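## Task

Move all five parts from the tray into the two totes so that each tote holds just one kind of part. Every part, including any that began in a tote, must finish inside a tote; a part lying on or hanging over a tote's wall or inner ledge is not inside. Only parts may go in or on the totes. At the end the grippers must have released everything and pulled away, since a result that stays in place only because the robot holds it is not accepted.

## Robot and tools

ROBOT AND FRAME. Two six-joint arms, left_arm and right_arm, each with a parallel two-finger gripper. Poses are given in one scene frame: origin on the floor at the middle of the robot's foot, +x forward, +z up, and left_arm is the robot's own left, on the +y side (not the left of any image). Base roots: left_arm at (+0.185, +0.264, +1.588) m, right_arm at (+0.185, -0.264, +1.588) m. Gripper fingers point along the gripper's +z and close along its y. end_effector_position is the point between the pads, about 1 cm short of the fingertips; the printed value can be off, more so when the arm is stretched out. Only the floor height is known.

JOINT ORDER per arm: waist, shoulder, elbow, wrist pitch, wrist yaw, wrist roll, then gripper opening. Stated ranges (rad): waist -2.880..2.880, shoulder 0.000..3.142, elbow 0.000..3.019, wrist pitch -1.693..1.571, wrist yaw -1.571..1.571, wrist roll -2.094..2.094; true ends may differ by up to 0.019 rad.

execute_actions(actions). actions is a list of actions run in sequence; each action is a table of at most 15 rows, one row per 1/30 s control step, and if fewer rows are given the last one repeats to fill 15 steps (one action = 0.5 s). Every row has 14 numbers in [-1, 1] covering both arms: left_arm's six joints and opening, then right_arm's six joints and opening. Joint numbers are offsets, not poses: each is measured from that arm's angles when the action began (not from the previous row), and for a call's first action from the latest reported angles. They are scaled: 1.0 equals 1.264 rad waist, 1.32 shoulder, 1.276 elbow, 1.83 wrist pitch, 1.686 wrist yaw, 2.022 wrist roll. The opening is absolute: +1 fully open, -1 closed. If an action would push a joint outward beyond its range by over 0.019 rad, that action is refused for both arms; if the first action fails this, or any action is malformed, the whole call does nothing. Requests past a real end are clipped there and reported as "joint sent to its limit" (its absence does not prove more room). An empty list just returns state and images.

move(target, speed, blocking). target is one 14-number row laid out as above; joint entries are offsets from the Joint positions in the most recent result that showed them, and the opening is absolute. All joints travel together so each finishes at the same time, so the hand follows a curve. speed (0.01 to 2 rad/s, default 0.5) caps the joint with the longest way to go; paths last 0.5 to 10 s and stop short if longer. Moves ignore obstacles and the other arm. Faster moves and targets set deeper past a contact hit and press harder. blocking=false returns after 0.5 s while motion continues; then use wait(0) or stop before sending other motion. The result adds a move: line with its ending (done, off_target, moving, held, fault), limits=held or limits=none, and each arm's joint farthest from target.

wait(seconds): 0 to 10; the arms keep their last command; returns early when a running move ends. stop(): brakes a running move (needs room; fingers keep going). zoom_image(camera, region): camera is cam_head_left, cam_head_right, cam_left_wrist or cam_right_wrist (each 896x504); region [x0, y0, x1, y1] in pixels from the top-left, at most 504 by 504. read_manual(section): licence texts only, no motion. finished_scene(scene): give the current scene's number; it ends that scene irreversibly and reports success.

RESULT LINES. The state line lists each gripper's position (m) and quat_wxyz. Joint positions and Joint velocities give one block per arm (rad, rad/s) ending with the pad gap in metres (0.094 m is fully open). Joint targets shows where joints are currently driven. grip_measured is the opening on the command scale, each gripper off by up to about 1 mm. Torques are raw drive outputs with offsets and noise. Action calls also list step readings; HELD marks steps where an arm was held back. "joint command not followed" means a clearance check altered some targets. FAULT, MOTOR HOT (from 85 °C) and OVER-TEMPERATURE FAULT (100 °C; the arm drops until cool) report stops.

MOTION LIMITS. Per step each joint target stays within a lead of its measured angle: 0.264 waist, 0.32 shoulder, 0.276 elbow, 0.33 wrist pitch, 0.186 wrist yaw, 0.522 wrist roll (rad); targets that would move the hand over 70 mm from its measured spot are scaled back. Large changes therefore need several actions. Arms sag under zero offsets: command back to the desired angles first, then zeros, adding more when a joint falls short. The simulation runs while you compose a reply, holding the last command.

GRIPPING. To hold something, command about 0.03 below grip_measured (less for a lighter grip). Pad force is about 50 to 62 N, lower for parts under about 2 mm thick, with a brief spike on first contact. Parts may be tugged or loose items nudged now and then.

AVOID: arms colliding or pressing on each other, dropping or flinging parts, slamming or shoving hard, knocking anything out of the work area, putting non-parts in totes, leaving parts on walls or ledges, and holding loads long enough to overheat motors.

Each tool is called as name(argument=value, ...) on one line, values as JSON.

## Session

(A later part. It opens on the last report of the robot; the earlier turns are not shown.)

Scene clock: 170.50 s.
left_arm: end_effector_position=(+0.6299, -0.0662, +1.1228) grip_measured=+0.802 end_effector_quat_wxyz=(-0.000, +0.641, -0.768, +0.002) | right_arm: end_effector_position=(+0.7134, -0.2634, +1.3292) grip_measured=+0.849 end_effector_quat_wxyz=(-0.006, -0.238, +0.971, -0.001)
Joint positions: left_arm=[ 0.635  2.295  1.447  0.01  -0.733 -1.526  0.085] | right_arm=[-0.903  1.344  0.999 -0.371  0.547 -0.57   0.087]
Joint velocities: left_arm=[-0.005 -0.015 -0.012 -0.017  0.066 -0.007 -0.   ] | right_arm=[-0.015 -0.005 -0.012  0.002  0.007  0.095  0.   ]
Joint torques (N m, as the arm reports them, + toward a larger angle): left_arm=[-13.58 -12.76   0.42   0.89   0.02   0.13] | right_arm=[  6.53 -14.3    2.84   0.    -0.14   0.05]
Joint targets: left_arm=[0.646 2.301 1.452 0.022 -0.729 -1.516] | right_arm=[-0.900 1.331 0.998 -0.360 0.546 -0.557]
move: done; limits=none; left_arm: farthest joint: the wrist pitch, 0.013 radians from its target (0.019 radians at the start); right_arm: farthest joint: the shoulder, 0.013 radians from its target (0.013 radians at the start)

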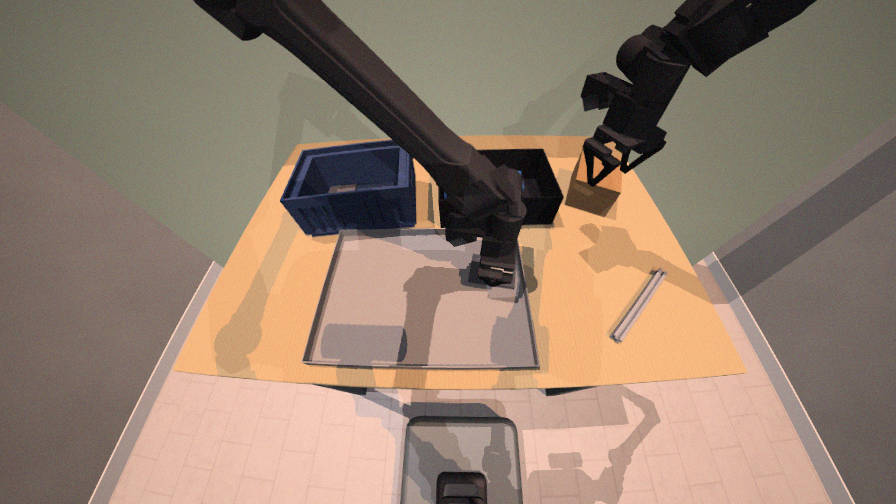

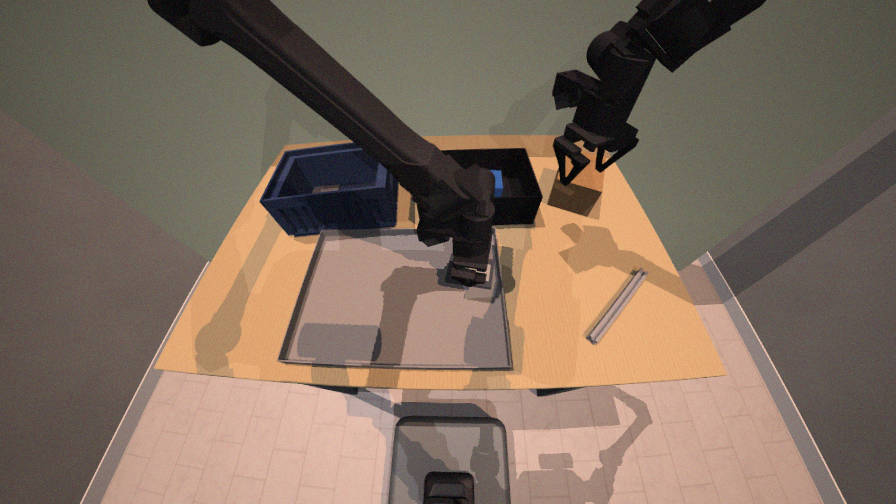

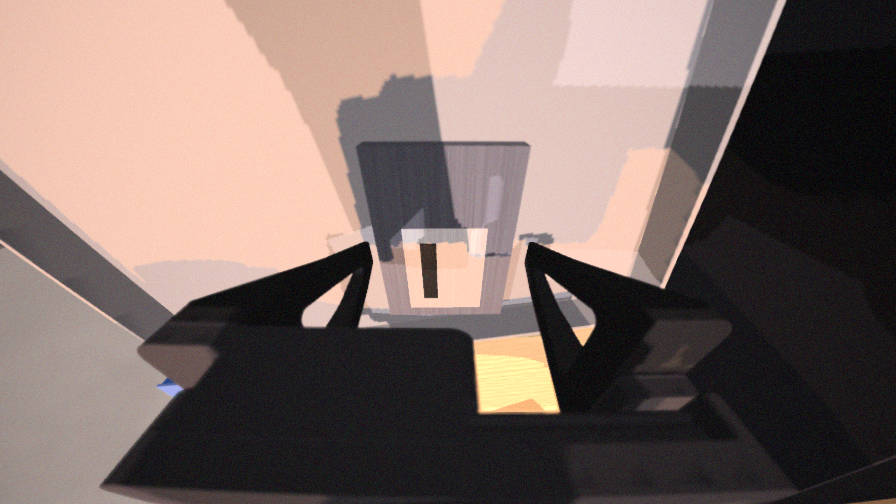

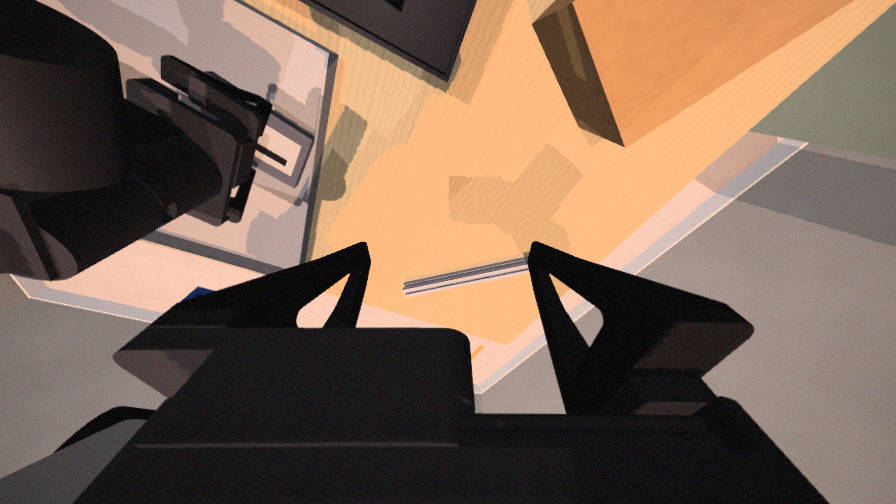

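execute_actions(actions=[[[0.0127,0.0076,0.004,0.0082,0.003,0.006,0.75,0.002,-0.01,-0.001,0.006,-0.001,0.0065,0.85],[0.0127,0.0076,0.004,0.0082,0.003,0.006,0.75,0.002,-0.01,-0.001,0.006,-0.001,0.0065,0.85],[0.0127,0.0076,0.004,0.0082,0.003,0.006,0.72,0.002,-0.01,-0.001,0.006,-0.001,0.0065,0.85],[0.0127,0.0076,0.004,0.0082,0.003,0.006,0.70,0.002,-0.01,-0.001,0.006,-0.001,0.0065,0.85],[0.0127,0.0076,0.004,0.0082,0.003,0.006,0.68,0.002,-0.01,-0.001,0.006,-0.001,0.0065,0.85],[0.0127,0.0076,0.004,0.0082,0.003,0.006,0.66,0.002,-0.01,-0.001,0.006,-0.001,0.0065,0.85],[0.0127,0.0076,0.004,0.0082,0.003,0.006,0.64,0.002,-0.01,-0.001,0.006,-0.001,0.0065,0.85],[0.0127,0.0076,0.004,0.0082,0.003,0.006,0.62,0.002,-0.01,-0.001,0.006,-0.001,0.0065,0.85],[0.0127,0.0076,0.004,0.0082,0.003,0.006,0.59,0.002,-0.01,-0.001,0.006,-0.001,0.0065,0.85],[0.0127,0.0076,0.004,0.0082,0.003,0.006,0.56,0.002,-0.01,-0.001,0.006,-0.001,0.0065,0.85],[0.0127,0.0076,0.004,0.0082,0.003,0.006,0.53,0.002,-0.01,-0.001,0.006,-0.001,0.0065,0.85],[0.0127,0.0076,0.004,0.0082,0.003,0.006,0.51,0.002,-0.01,-0.001,0.006,-0.001,0.0065,0.85],[0.0127,0.0076,0.004,0.0082,0.003,0.006,0.49,0.002,-0.01,-0.001,0.006,-0.001,0.0065,0.85],[0.0127,0.0076,0.004,0.0082,0.003,0.006,0.47,0.002,-0.01,-0.001,0.006,-0.001,0.0065,0.85],[0.0127,0.0076,0.004,0.0082,0.003,0.006,0.46,0.002,-0.01,-0.001,0.006,-0.001,0.0065,0.85]]])

wait(seconds=0.2)

Scene clock: 174.50 s.
left_arm: end_effector_position=(+0.6275, -0.0642, +1.1193) grip_measured=+0.496 end_effector_quat_wxyz=(+0.000, +0.641, -0.768, -0.001) | right_arm: end_effector_position=(+0.7134, -0.2634, +1.3292) grip_measured=+0.849 end_effector_quat_wxyz=(-0.006, -0.238, +0.971, -0.001)
Joint positions: left_arm=[ 0.64   2.3    1.447  0.013 -0.732 -1.523  0.07 ] | right_arm=[-0.903  1.344  0.999 -0.371  0.547 -0.57   0.087]
Joint velocities: left_arm=[ 0.015 -0.015 -0.007  0.002 -0.022 -0.051 -0.   ] | right_arm=[ 0.005  0.005 -0.012 -0.002 -0.007 -0.022  0.   ]
Joint torques (N m, as the arm reports them, + toward a larger angle): left_arm=[-13.86 -13.1    0.3    0.86   0.05   0.06] | right_arm=[  6.52 -14.32   2.85   0.03  -0.14   0.05]
Joint targets: left_arm=[0.651 2.305 1.452 0.024 -0.728 -1.513] | right_arm=[-0.900 1.331 0.998 -0.360 0.546 -0.557]
Step readings (joint positions):
0: left_arm=[0.635 2.295 1.447 0.010 -0.733 -1.525] | right_arm=[-0.903 1.344 0.999 -0.371 0.547 -0.570]
1: left_arm=[0.635 2.296 1.447 0.010 -0.733 -1.525] | right_arm=[-0.903 1.344 0.999 -0.371 0.547 -0.570]
2: left_arm=[0.635 2.296 1.447 0.011 -0.732 -1.525] | right_arm=[-0.903 1.344 0.999 -0.371 0.547 -0.570]
4: left_arm=[0.636 2.297 1.447 0.012 -0.732 -1.524] | right_arm=[-0.903 1.344 0.999 -0.371 0.547 -0.570]
8: left_arm=[0.639 2.299 1.447 0.012 -0.732 -1.523] | right_arm=[-0.903 1.344 0.999 -0.371 0.547 -0.570]
15: Joint positions above

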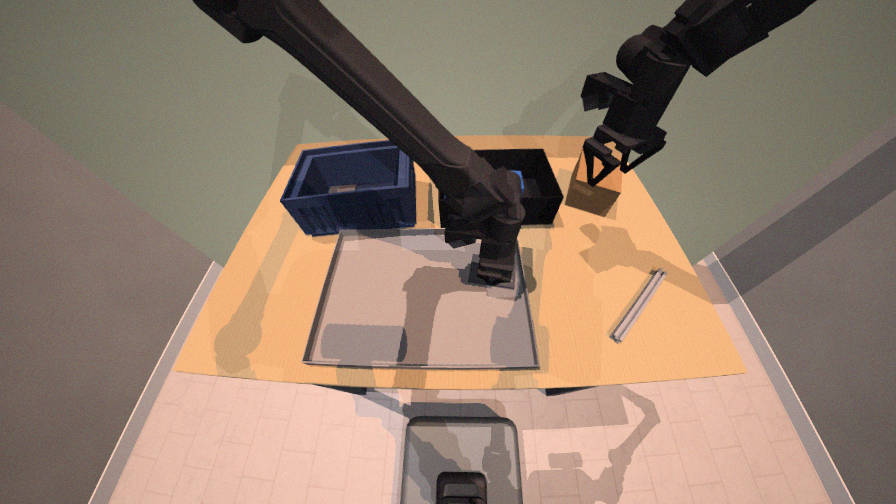

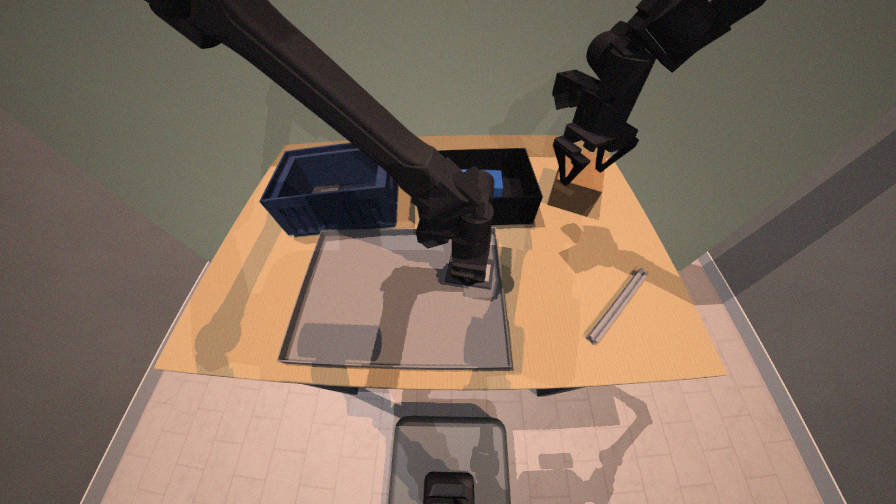

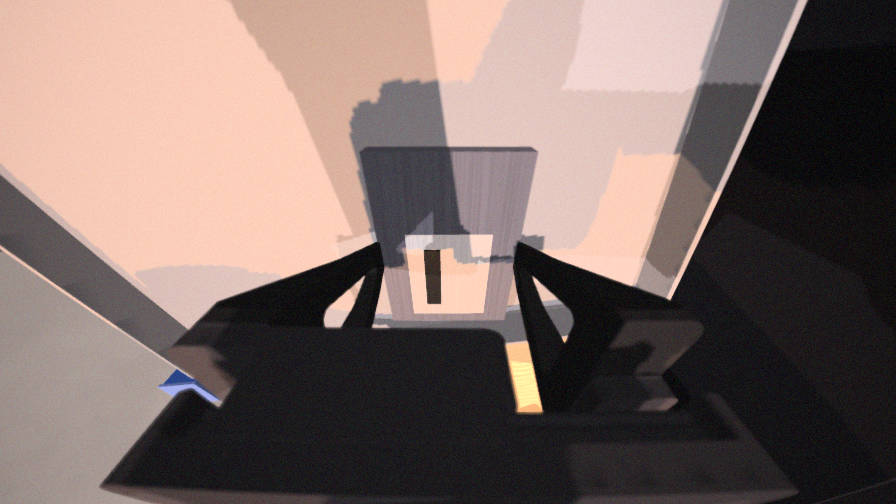

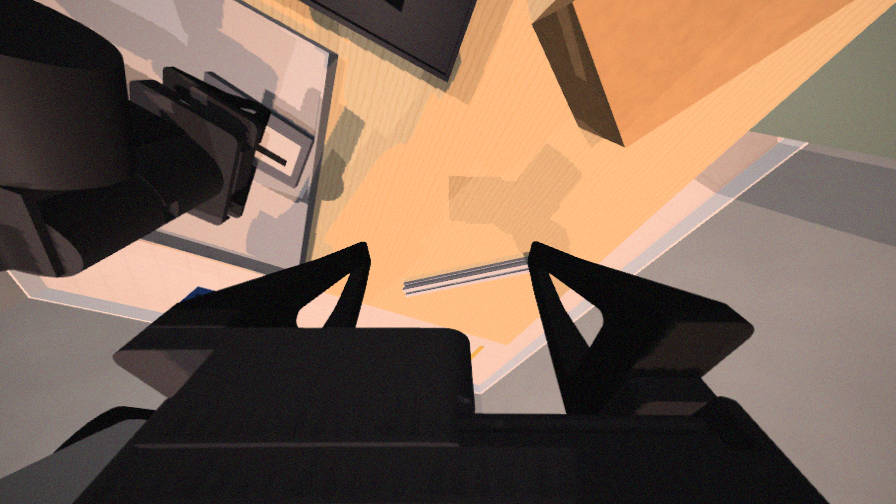

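Scene clock: 174.70 s.
left_arm: end_effector_position=(+0.6275, -0.0642, +1.1193) grip_measured=+0.496 end_effector_quat_wxyz=(+0.000, +0.641, -0.768, -0.001) | right_arm: end_effector_position=(+0.7134, -0.2634, +1.3292) grip_measured=+0.849 end_effector_quat_wxyz=(-0.006, -0.238, +0.971, -0.001)
Joint positions: left_arm=[ 0.64   2.3    1.447  0.013 -0.732 -1.523  0.07 ] | right_arm=[-0.903  1.344  0.999 -0.371  0.547 -0.57   0.087]
Joint velocities: left_arm=[-0.005 -0.005  0.002 -0.002 -0.066  0.022 -0.001] | right_arm=[-0.005 -0.005 -0.002 -0.007  0.022  0.022 -0.001]
Joint torques (N m, as the arm reports them, + toward a larger angle): left_arm=[-13.9  -12.49   0.34   0.87   0.     0.12] | right_arm=[  6.53 -14.3    2.86   0.03  -0.14   0.05]
Joint targets: left_arm=[0.651 2.305 1.452 0.024 -0.728 -1.513] | right_arm=[-0.900 1.331 0.998 -0.360 0.546 -0.557]
wait: 0.20 s; at rest by 0.17 s

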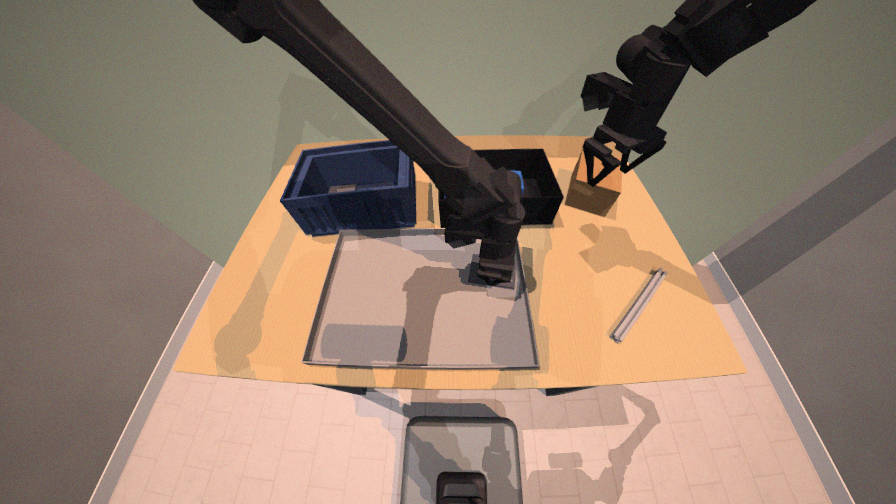

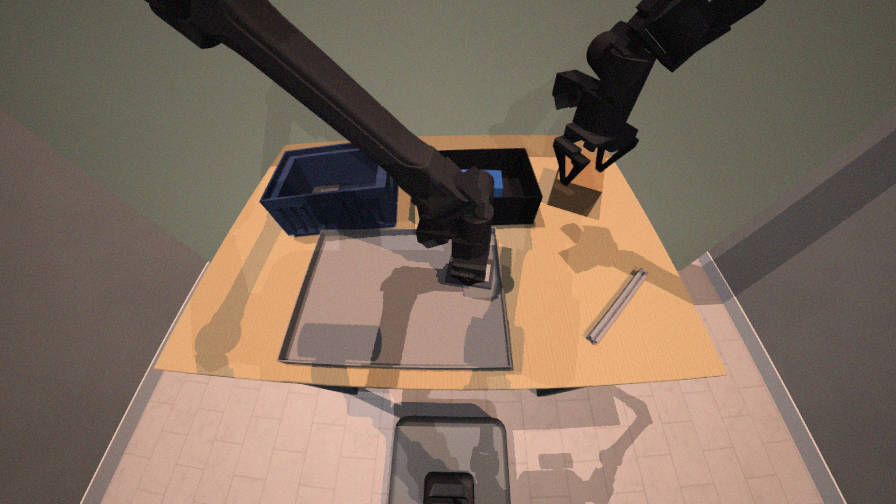

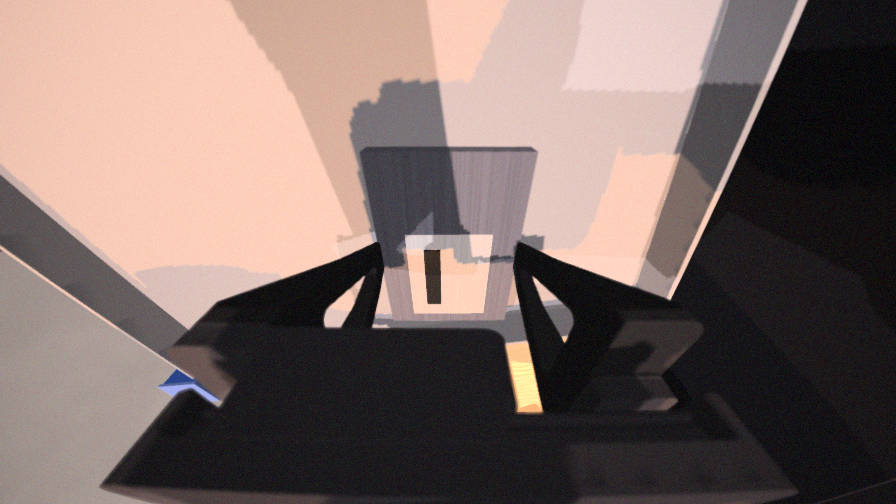

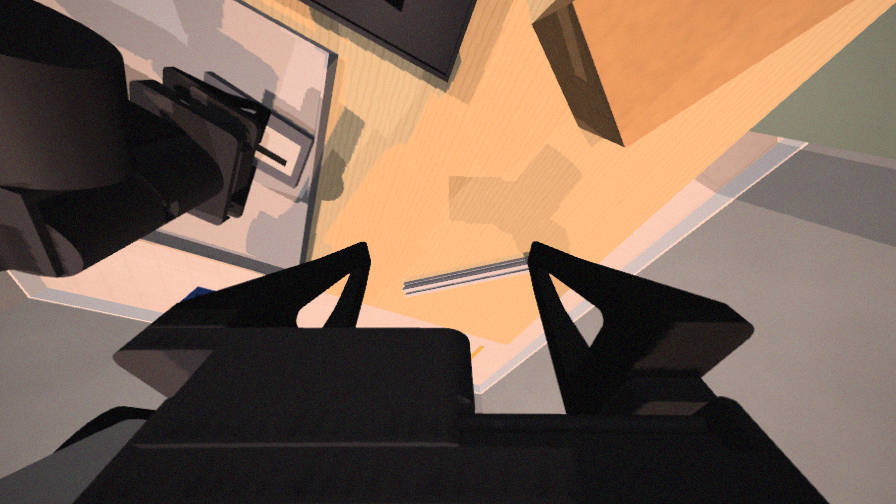

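move(target=[-0.0407,-0.5542,-0.3766,-0.1492,-0.0158,-0.048,0.46,0.002,-0.01,-0.001,0.006,-0.001,0.0065,0.85], speed=0.55)

Scene clock: 178.60 s.
left_arm: end_effector_position=(+0.6632, +0.1073, +1.3296) grip_measured=+0.496 end_effector_quat_wxyz=(-0.003, +0.665, -0.747, -0.002) | right_arm: end_effector_position=(+0.7134, -0.2634, +1.3292) grip_measured=+0.849 end_effector_quat_wxyz=(-0.006, -0.238, +0.971, -0.001)
Joint positions: left_arm=[ 0.615  1.572  0.967 -0.25  -0.756 -1.61   0.07 ] | right_arm=[-0.903  1.344  0.999 -0.371  0.547 -0.57   0.087]
Joint velocities: left_arm=[ 0.005 -0.005  0.002  0.002  0.081  0.007  0.   ] | right_arm=[ 0.005 -0.015 -0.012  0.002 -0.022 -0.022 -0.   ]
Joint torques (N m, as the arm reports them, + toward a larger angle): left_arm=[-11.31 -12.1    1.76   0.02  -0.22  -0.04] | right_arm=[  6.52 -14.34   2.86   0.05  -0.13   0.06]
Joint targets: left_arm=[0.589 1.569 0.966 -0.260 -0.758 -1.620] | right_arm=[-0.900 1.331 0.998 -0.360 0.546 -0.557]
move: off_target (left_arm); limits=none; left_arm: farthest joint: the waist, 0.026 radians from its target (0.051 radians at the start); right_arm: farthest joint: the shoulder, 0.013 radians from its target (0.013 radians at the start)

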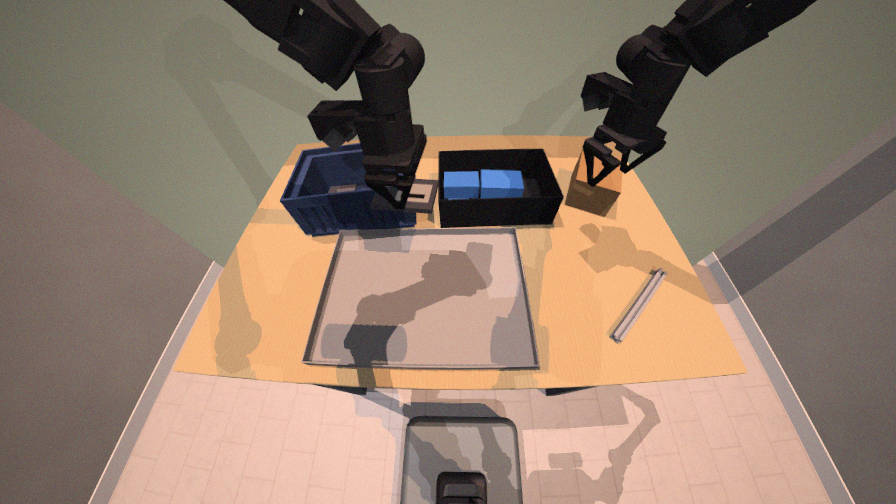

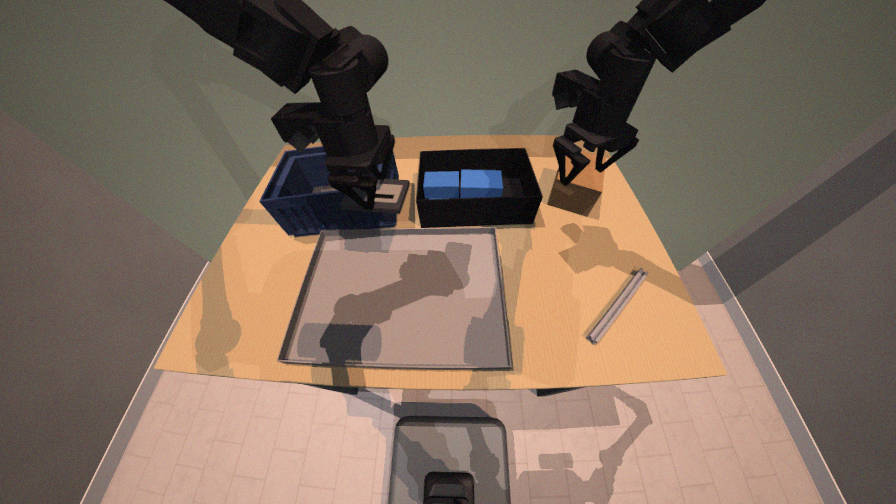

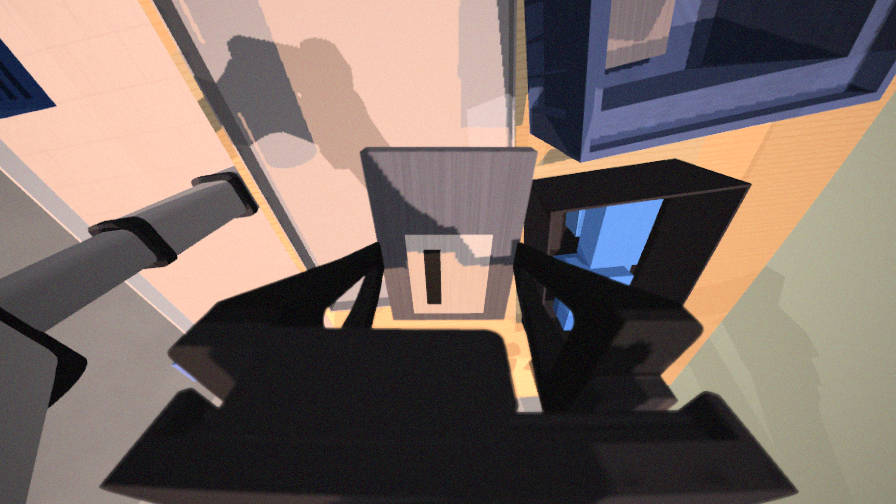

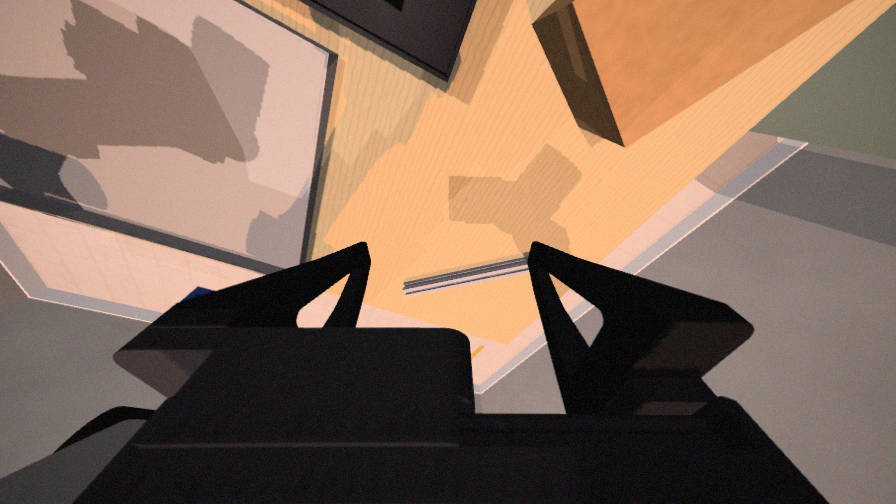

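move(target=[0.1745,-0.0235,0.403,-0.2161,0.0986,-0.0336,0.46,0.002,-0.01,-0.001,0.006,-0.001,0.0065,0.85], speed=0.5)

Scene clock: 182.73 s.
left_arm: end_effector_position=(+0.8481, +0.2339, +1.3273) grip_measured=+0.496 end_effector_quat_wxyz=(+0.001, +0.755, -0.656, -0.002) | right_arm: end_effector_position=(+0.7134, -0.2634, +1.3292) grip_measured=+0.849 end_effector_quat_wxyz=(-0.006, -0.238, +0.971, -0.001)
Joint positions: left_arm=[ 0.838  1.562  1.461 -0.635 -0.593 -1.669  0.07 ] | right_arm=[-0.903  1.344  0.999 -0.371  0.547 -0.57   0.087]
Joint velocities: left_arm=[-0.015 -0.015  0.012  0.002 -0.022 -0.022 -0.   ] | right_arm=[-0.015  0.015 -0.002 -0.042 -0.051  0.022  0.   ]
Joint torques (N m, as the arm reports them, + toward a larger angle): left_arm=[ -8.49 -19.59   6.6    0.03  -0.01  -0.1 ] | right_arm=[  6.4  -14.32   2.87   0.04  -0.14   0.05]
Joint targets: left_arm=[0.836 1.541 1.481 -0.646 -0.589 -1.678] | right_arm=[-0.900 1.331 0.998 -0.360 0.546 -0.557]
move: off_target (left_arm); limits=none; left_arm: farthest joint: the shoulder, 0.021 radians from its target (0.031 radians at the start); right_arm: farthest joint: the shoulder, 0.013 radians from its target (0.013 radians at the start)

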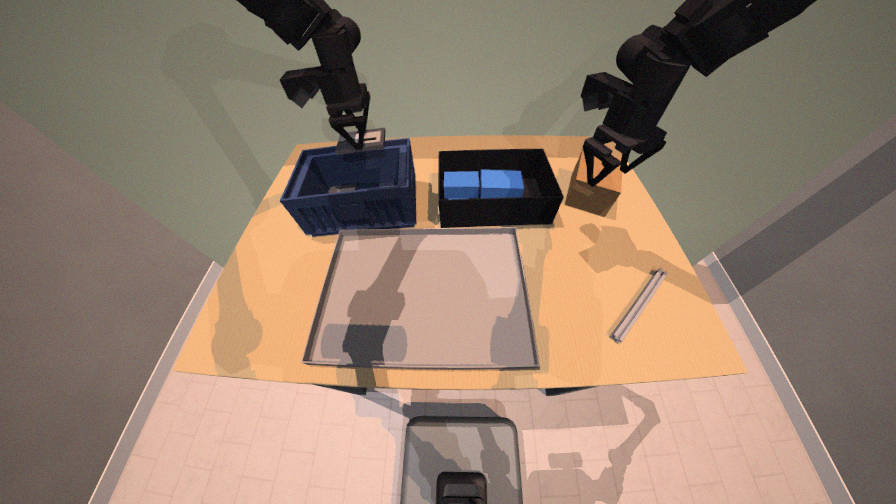

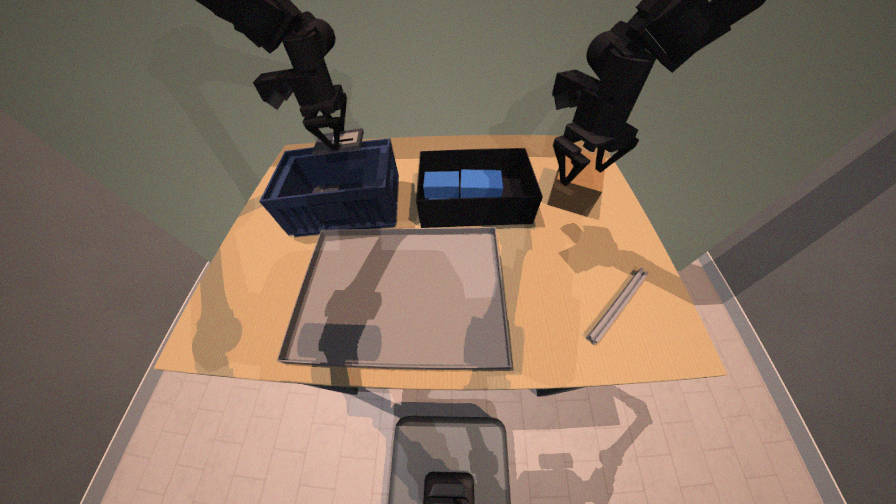

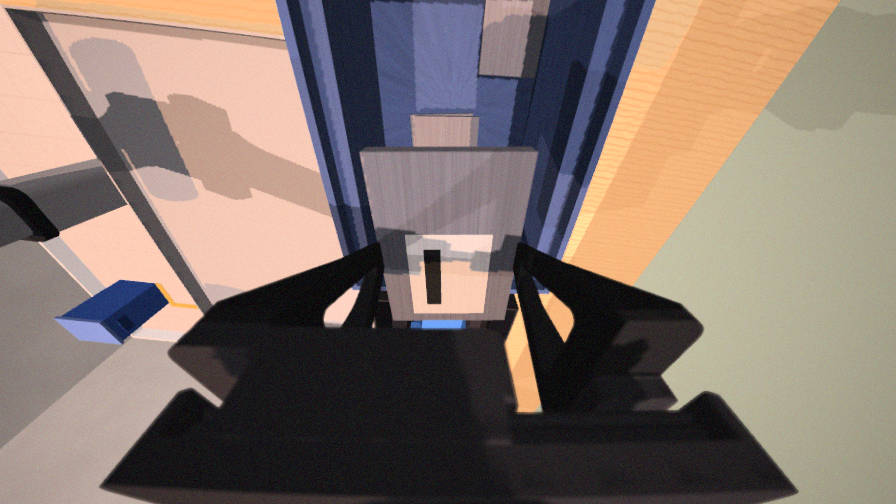

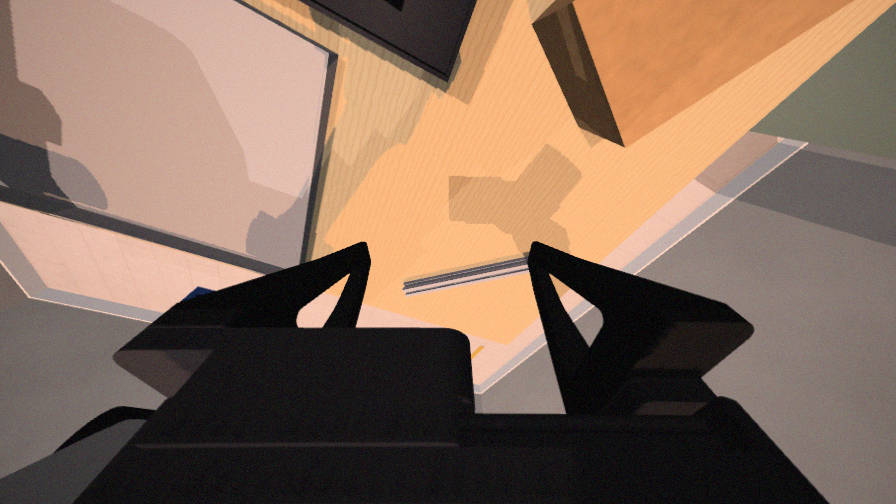

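move(target=[0.1131,0.2267,0.1502,0.1179,0.0686,0.0595,0.46,0.002,-0.01,-0.001,0.006,-0.001,0.0065,0.85], speed=0.35)

Scene clock: 184.73 s.
left_arm: end_effector_position=(+0.8493, +0.2337, +1.1656) grip_measured=+0.496 end_effector_quat_wxyz=(+0.001, +0.755, -0.656, -0.001) | right_arm: end_effector_position=(+0.7134, -0.2634, +1.3292) grip_measured=+0.849 end_effector_quat_wxyz=(-0.006, -0.238, +0.971, -0.001)
Joint positions: left_arm=[ 0.982  1.874  1.63  -0.432 -0.48  -1.558  0.07 ] | right_arm=[-0.903  1.344  0.999 -0.371  0.547 -0.57   0.087]
Joint velocities: left_arm=[ 0.015 -0.015 -0.002 -0.007  0.007 -0.007 -0.001] | right_arm=[ 0.005  0.005  0.017 -0.012 -0.022 -0.022 -0.001]
Joint torques (N m, as the arm reports them, + toward a larger angle): left_arm=[ -9.37 -20.9    5.67   0.97   0.     0.07] | right_arm=[  6.51 -14.26   2.86   0.04  -0.13   0.05]
Joint targets: left_arm=[0.980 1.861 1.652 -0.420 -0.477 -1.548] | right_arm=[-0.900 1.331 0.998 -0.360 0.546 -0.557]
move: off_target (left_arm); limits=none; left_arm: farthest joint: the elbow, 0.023 radians from its target (0.192 radians at the start); right_arm: farthest joint: the shoulder, 0.013 radians from its target (0.013 radians at the start)

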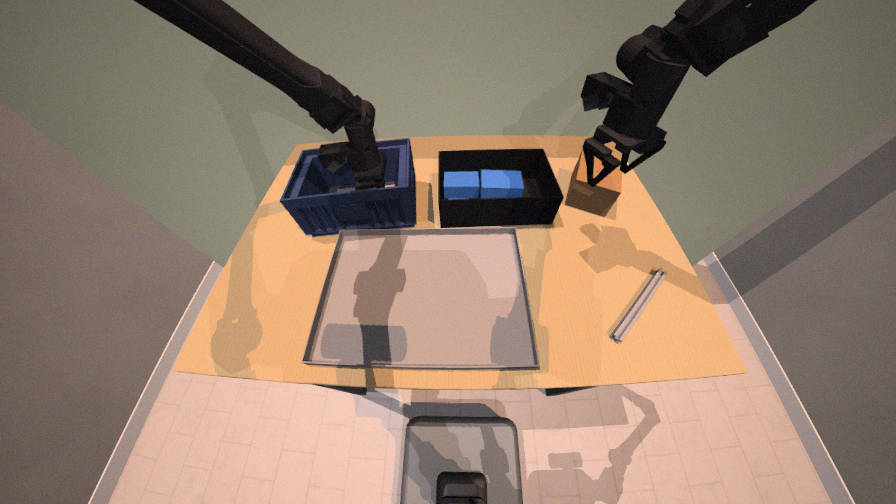

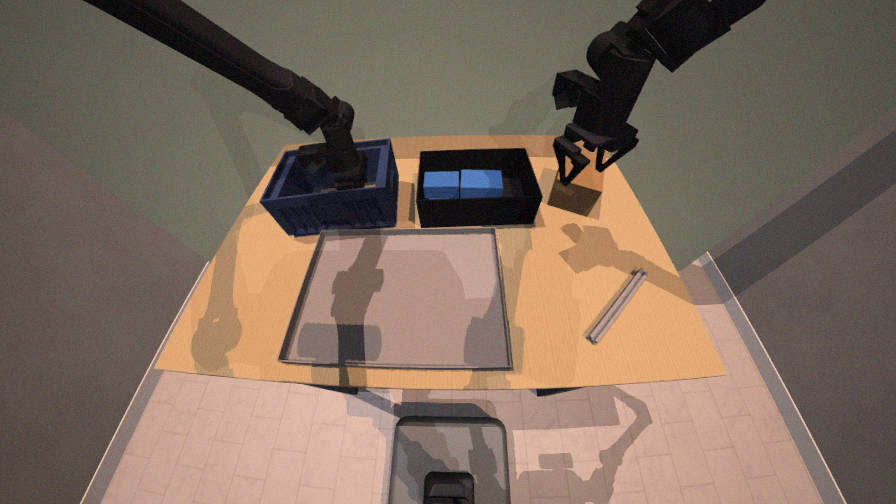

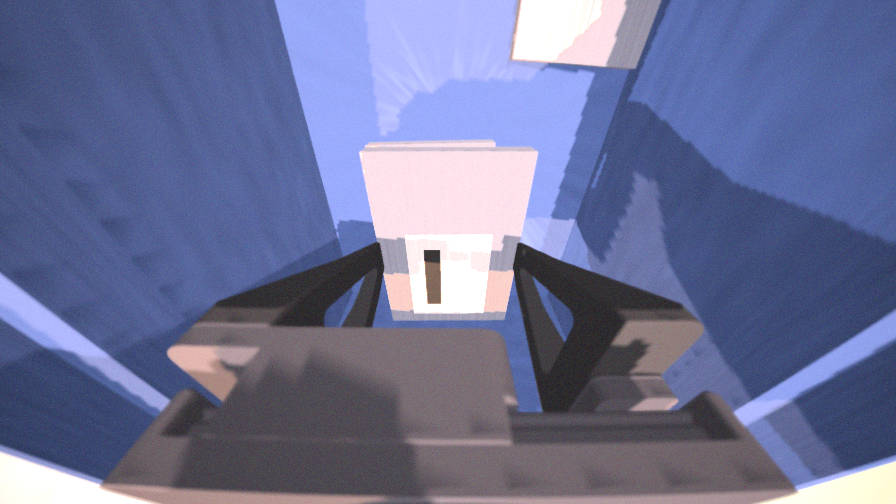

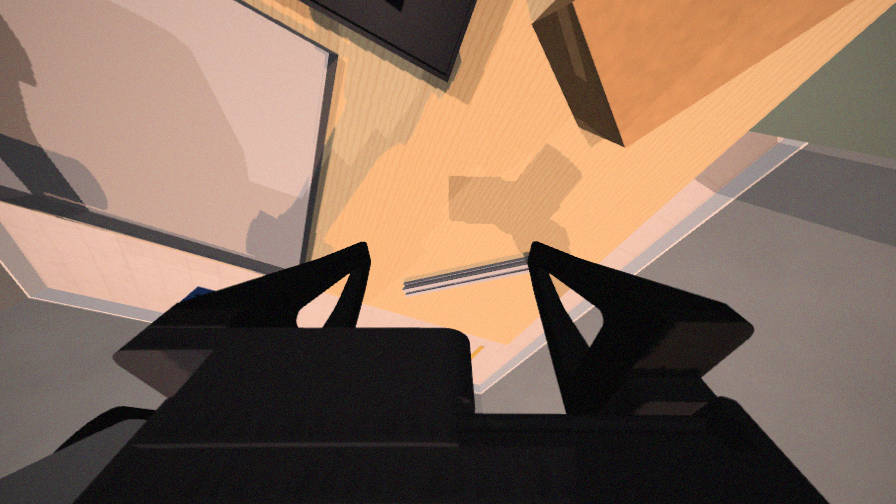

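execute_actions(actions=[[[0.006,0.002,0.0172,0.0066,0.002,0.005,0.46,0.002,-0.01,-0.001,0.006,-0.001,0.0065,0.85],[0.0065,0.0035,0.018,0.0072,0.002,0.005,0.46,0.002,-0.01,-0.001,0.006,-0.001,0.0065,0.85],[0.007,0.005,0.0188,0.0078,0.0023,0.0053,0.46,0.002,-0.01,-0.001,0.006,-0.001,0.0065,0.85],[0.0075,0.0065,0.0196,0.0084,0.0025,0.0055,0.46,0.002,-0.01,-0.001,0.006,-0.001,0.0065,0.85],[0.008,0.008,0.0204,0.009,0.0027,0.0057,0.46,0.002,-0.01,-0.001,0.006,-0.001,0.0065,0.85],[0.0085,0.0095,0.0212,0.0096,0.0029,0.0059,0.46,0.002,-0.01,-0.001,0.006,-0.001,0.0065,0.85],[0.009,0.011,0.022,0.0102,0.0031,0.0061,0.46,0.002,-0.01,-0.001,0.006,-0.001,0.0065,0.85],[0.0095,0.0125,0.0228,0.0108,0.0033,0.0063,0.46,0.002,-0.01,-0.001,0.006,-0.001,0.0065,0.85],[0.01,0.014,0.0236,0.0114,0.0035,0.0065,0.46,0.002,-0.01,-0.001,0.006,-0.001,0.0065,0.85],[0.0105,0.0155,0.0245,0.012,0.0037,0.0067,0.46,0.002,-0.01,-0.001,0.006,-0.001,0.0065,0.85],[0.011,0.017,0.0254,0.0126,0.0039,0.0069,0.46,0.002,-0.01,-0.001,0.006,-0.001,0.0065,0.85],[0.0119,0.0182,0.0263,0.0131,0.004,0.007,0.46,0.002,-0.01,-0.001,0.006,-0.001,0.0065,0.85]]])

wait(seconds=0.3)

Scene clock: 187.43 s.
left_arm: end_effector_position=(+0.8452, +0.2311, +1.1542) grip_measured=+0.496 end_effector_quat_wxyz=(+0.002, +0.754, -0.657, -0.002) | right_arm: end_effector_position=(+0.7134, -0.2634, +1.3292) grip_measured=+0.849 end_effector_quat_wxyz=(-0.006, -0.238, +0.971, -0.001)
Joint positions: left_arm=[ 0.987  1.897  1.638 -0.421 -0.477 -1.554  0.07 ] | right_arm=[-0.903  1.344  0.999 -0.371  0.547 -0.57   0.087]
Joint velocities: left_arm=[-0.005 -0.005 -0.012 -0.017  0.007  0.022 -0.001] | right_arm=[ 0.005 -0.005 -0.012  0.007  0.037  0.007  0.   ]
Joint torques (N m, as the arm reports them, + toward a larger angle): left_arm=[ -8.16 -19.93   5.88   0.95   0.01   0.14] | right_arm=[  6.53 -14.4    2.86   0.02  -0.14   0.05]
Joint targets: left_arm=[0.997 1.898 1.663 -0.408 -0.474 -1.544] | right_arm=[-0.900 1.331 0.998 -0.360 0.546 -0.557]
Step readings (joint positions):
0: left_arm=[0.982 1.874 1.630 -0.432 -0.480 -1.557] | right_arm=[-0.903 1.344 0.999 -0.371 0.547 -0.570]
1: left_arm=[0.982 1.874 1.630 -0.432 -0.480 -1.557] | right_arm=[-0.903 1.344 0.999 -0.371 0.547 -0.570]
2: left_arm=[0.982 1.875 1.630 -0.432 -0.480 -1.557] | right_arm=[-0.903 1.344 0.999 -0.371 0.547 -0.570]
4: left_arm=[0.982 1.876 1.630 -0.431 -0.480 -1.557] | right_arm=[-0.903 1.344 0.999 -0.371 0.547 -0.570]
8: left_arm=[0.983 1.884 1.633 -0.427 -0.479 -1.556] | right_arm=[-0.903 1.344 0.999 -0.371 0.547 -0.570]
15: Joint positions above

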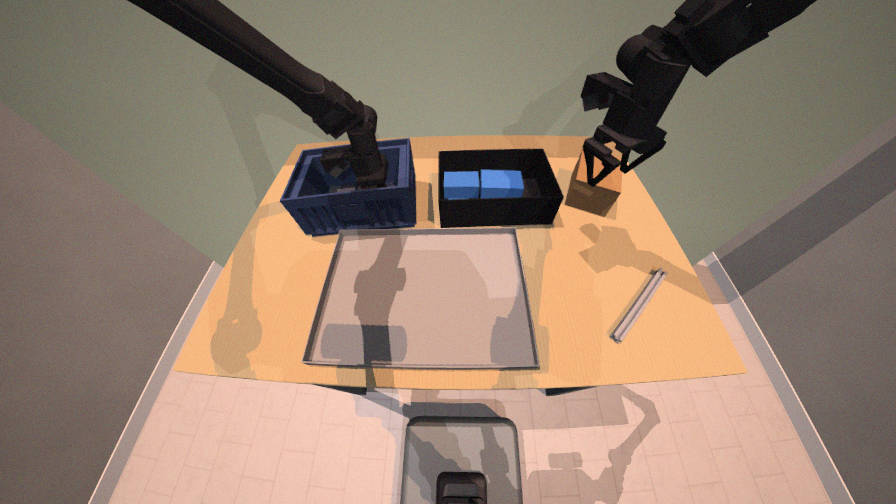

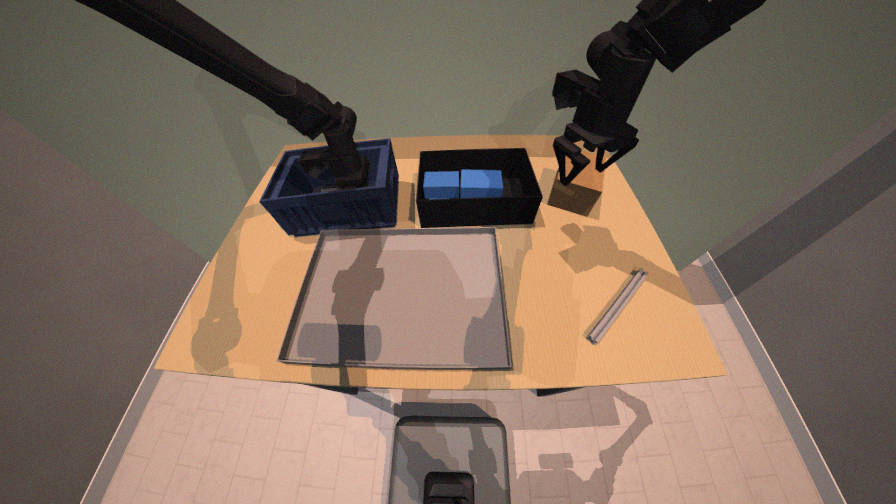

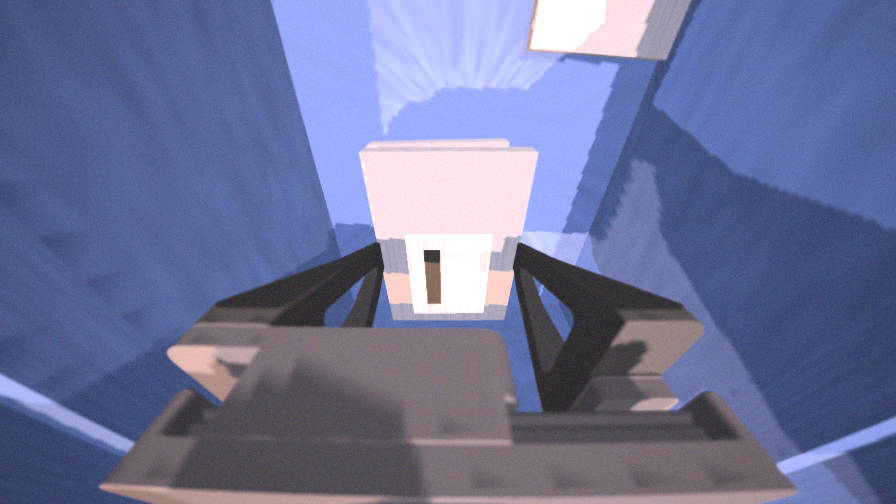

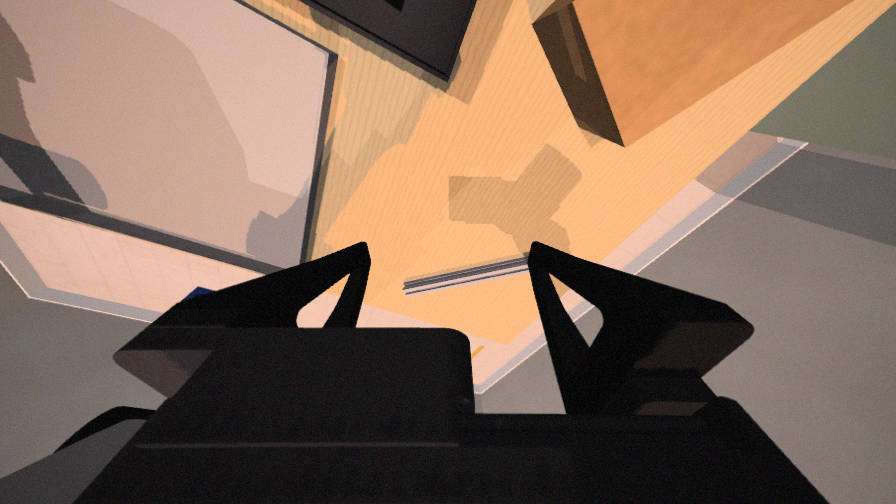

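Scene clock: 187.73 s.
left_arm: end_effector_position=(+0.8452, +0.2311, +1.1542) grip_measured=+0.496 end_effector_quat_wxyz=(+0.002, +0.754, -0.657, -0.002) | right_arm: end_effector_position=(+0.7134, -0.2634, +1.3292) grip_measured=+0.849 end_effector_quat_wxyz=(-0.006, -0.238, +0.971, -0.001)
Joint positions: left_arm=[ 0.987  1.897  1.638 -0.421 -0.477 -1.554  0.07 ] | right_arm=[-0.903  1.344  0.999 -0.371  0.547 -0.57   0.087]
Joint velocities: left_arm=[ 0.015  0.005  0.002  0.002 -0.081 -0.066  0.001] | right_arm=[-0.005 -0.015  0.002  0.007 -0.066  0.007  0.   ]
Joint torques (N m, as the arm reports them, + toward a larger angle): left_arm=[ -8.25 -19.7    5.7    0.9    0.     0.13] | right_arm=[  6.45 -14.28   2.84   0.    -0.13   0.05]
Joint targets: left_arm=[0.997 1.898 1.663 -0.408 -0.474 -1.544] | right_arm=[-0.900 1.331 0.998 -0.360 0.546 -0.557]
wait: 0.30 s; at rest by 0.17 s

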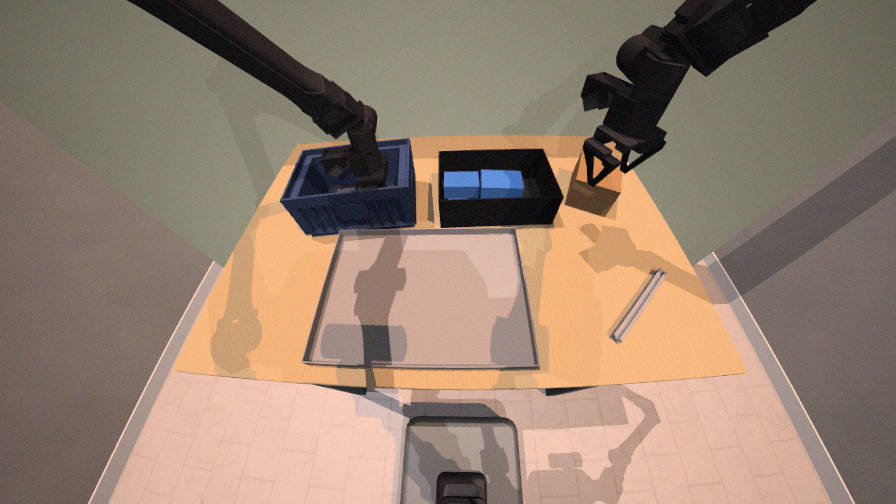

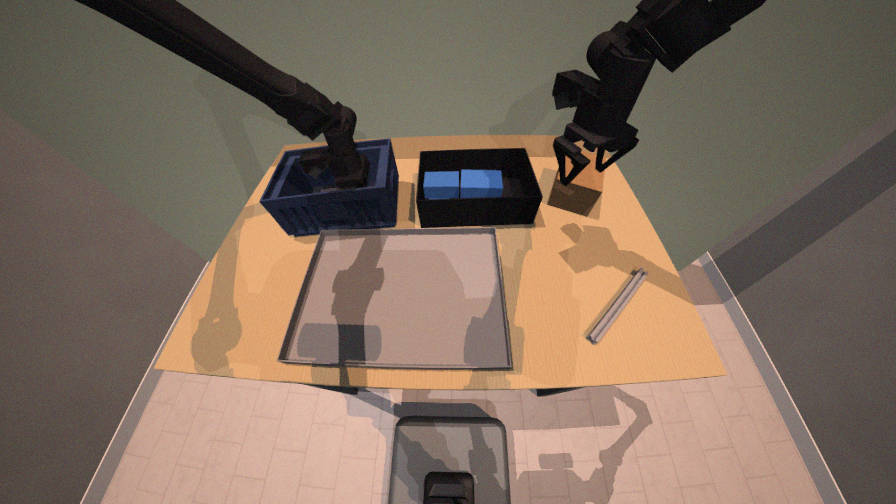

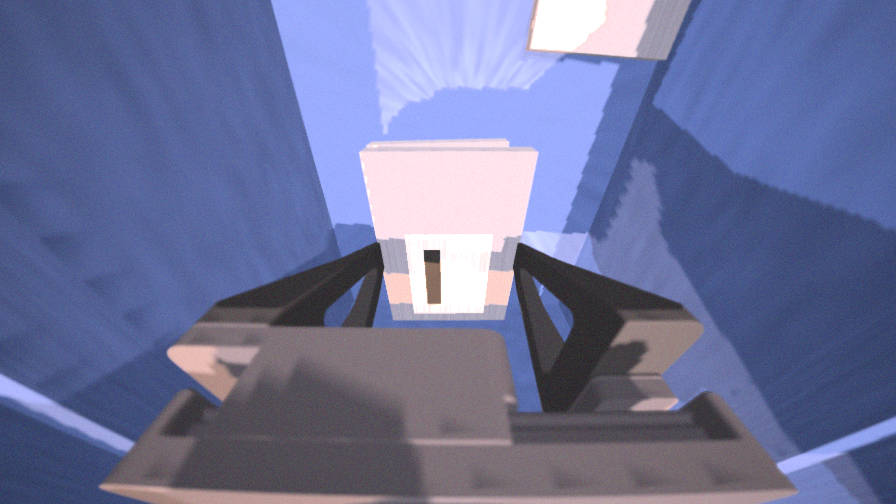

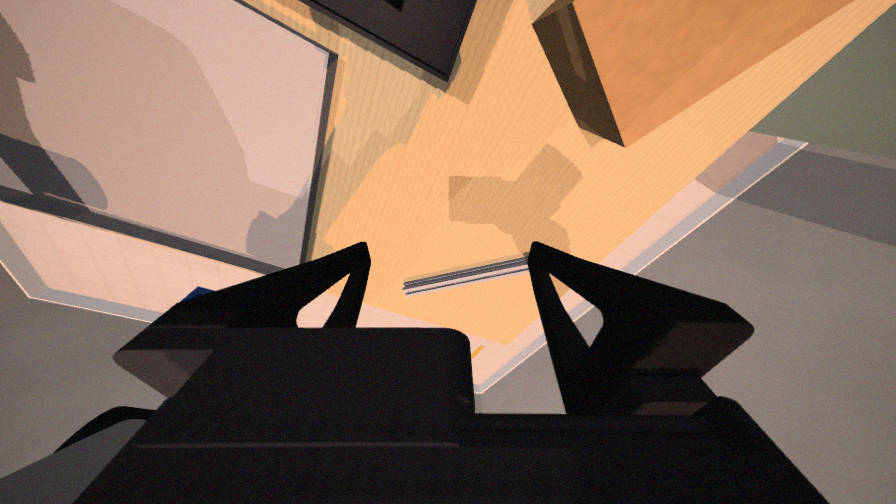

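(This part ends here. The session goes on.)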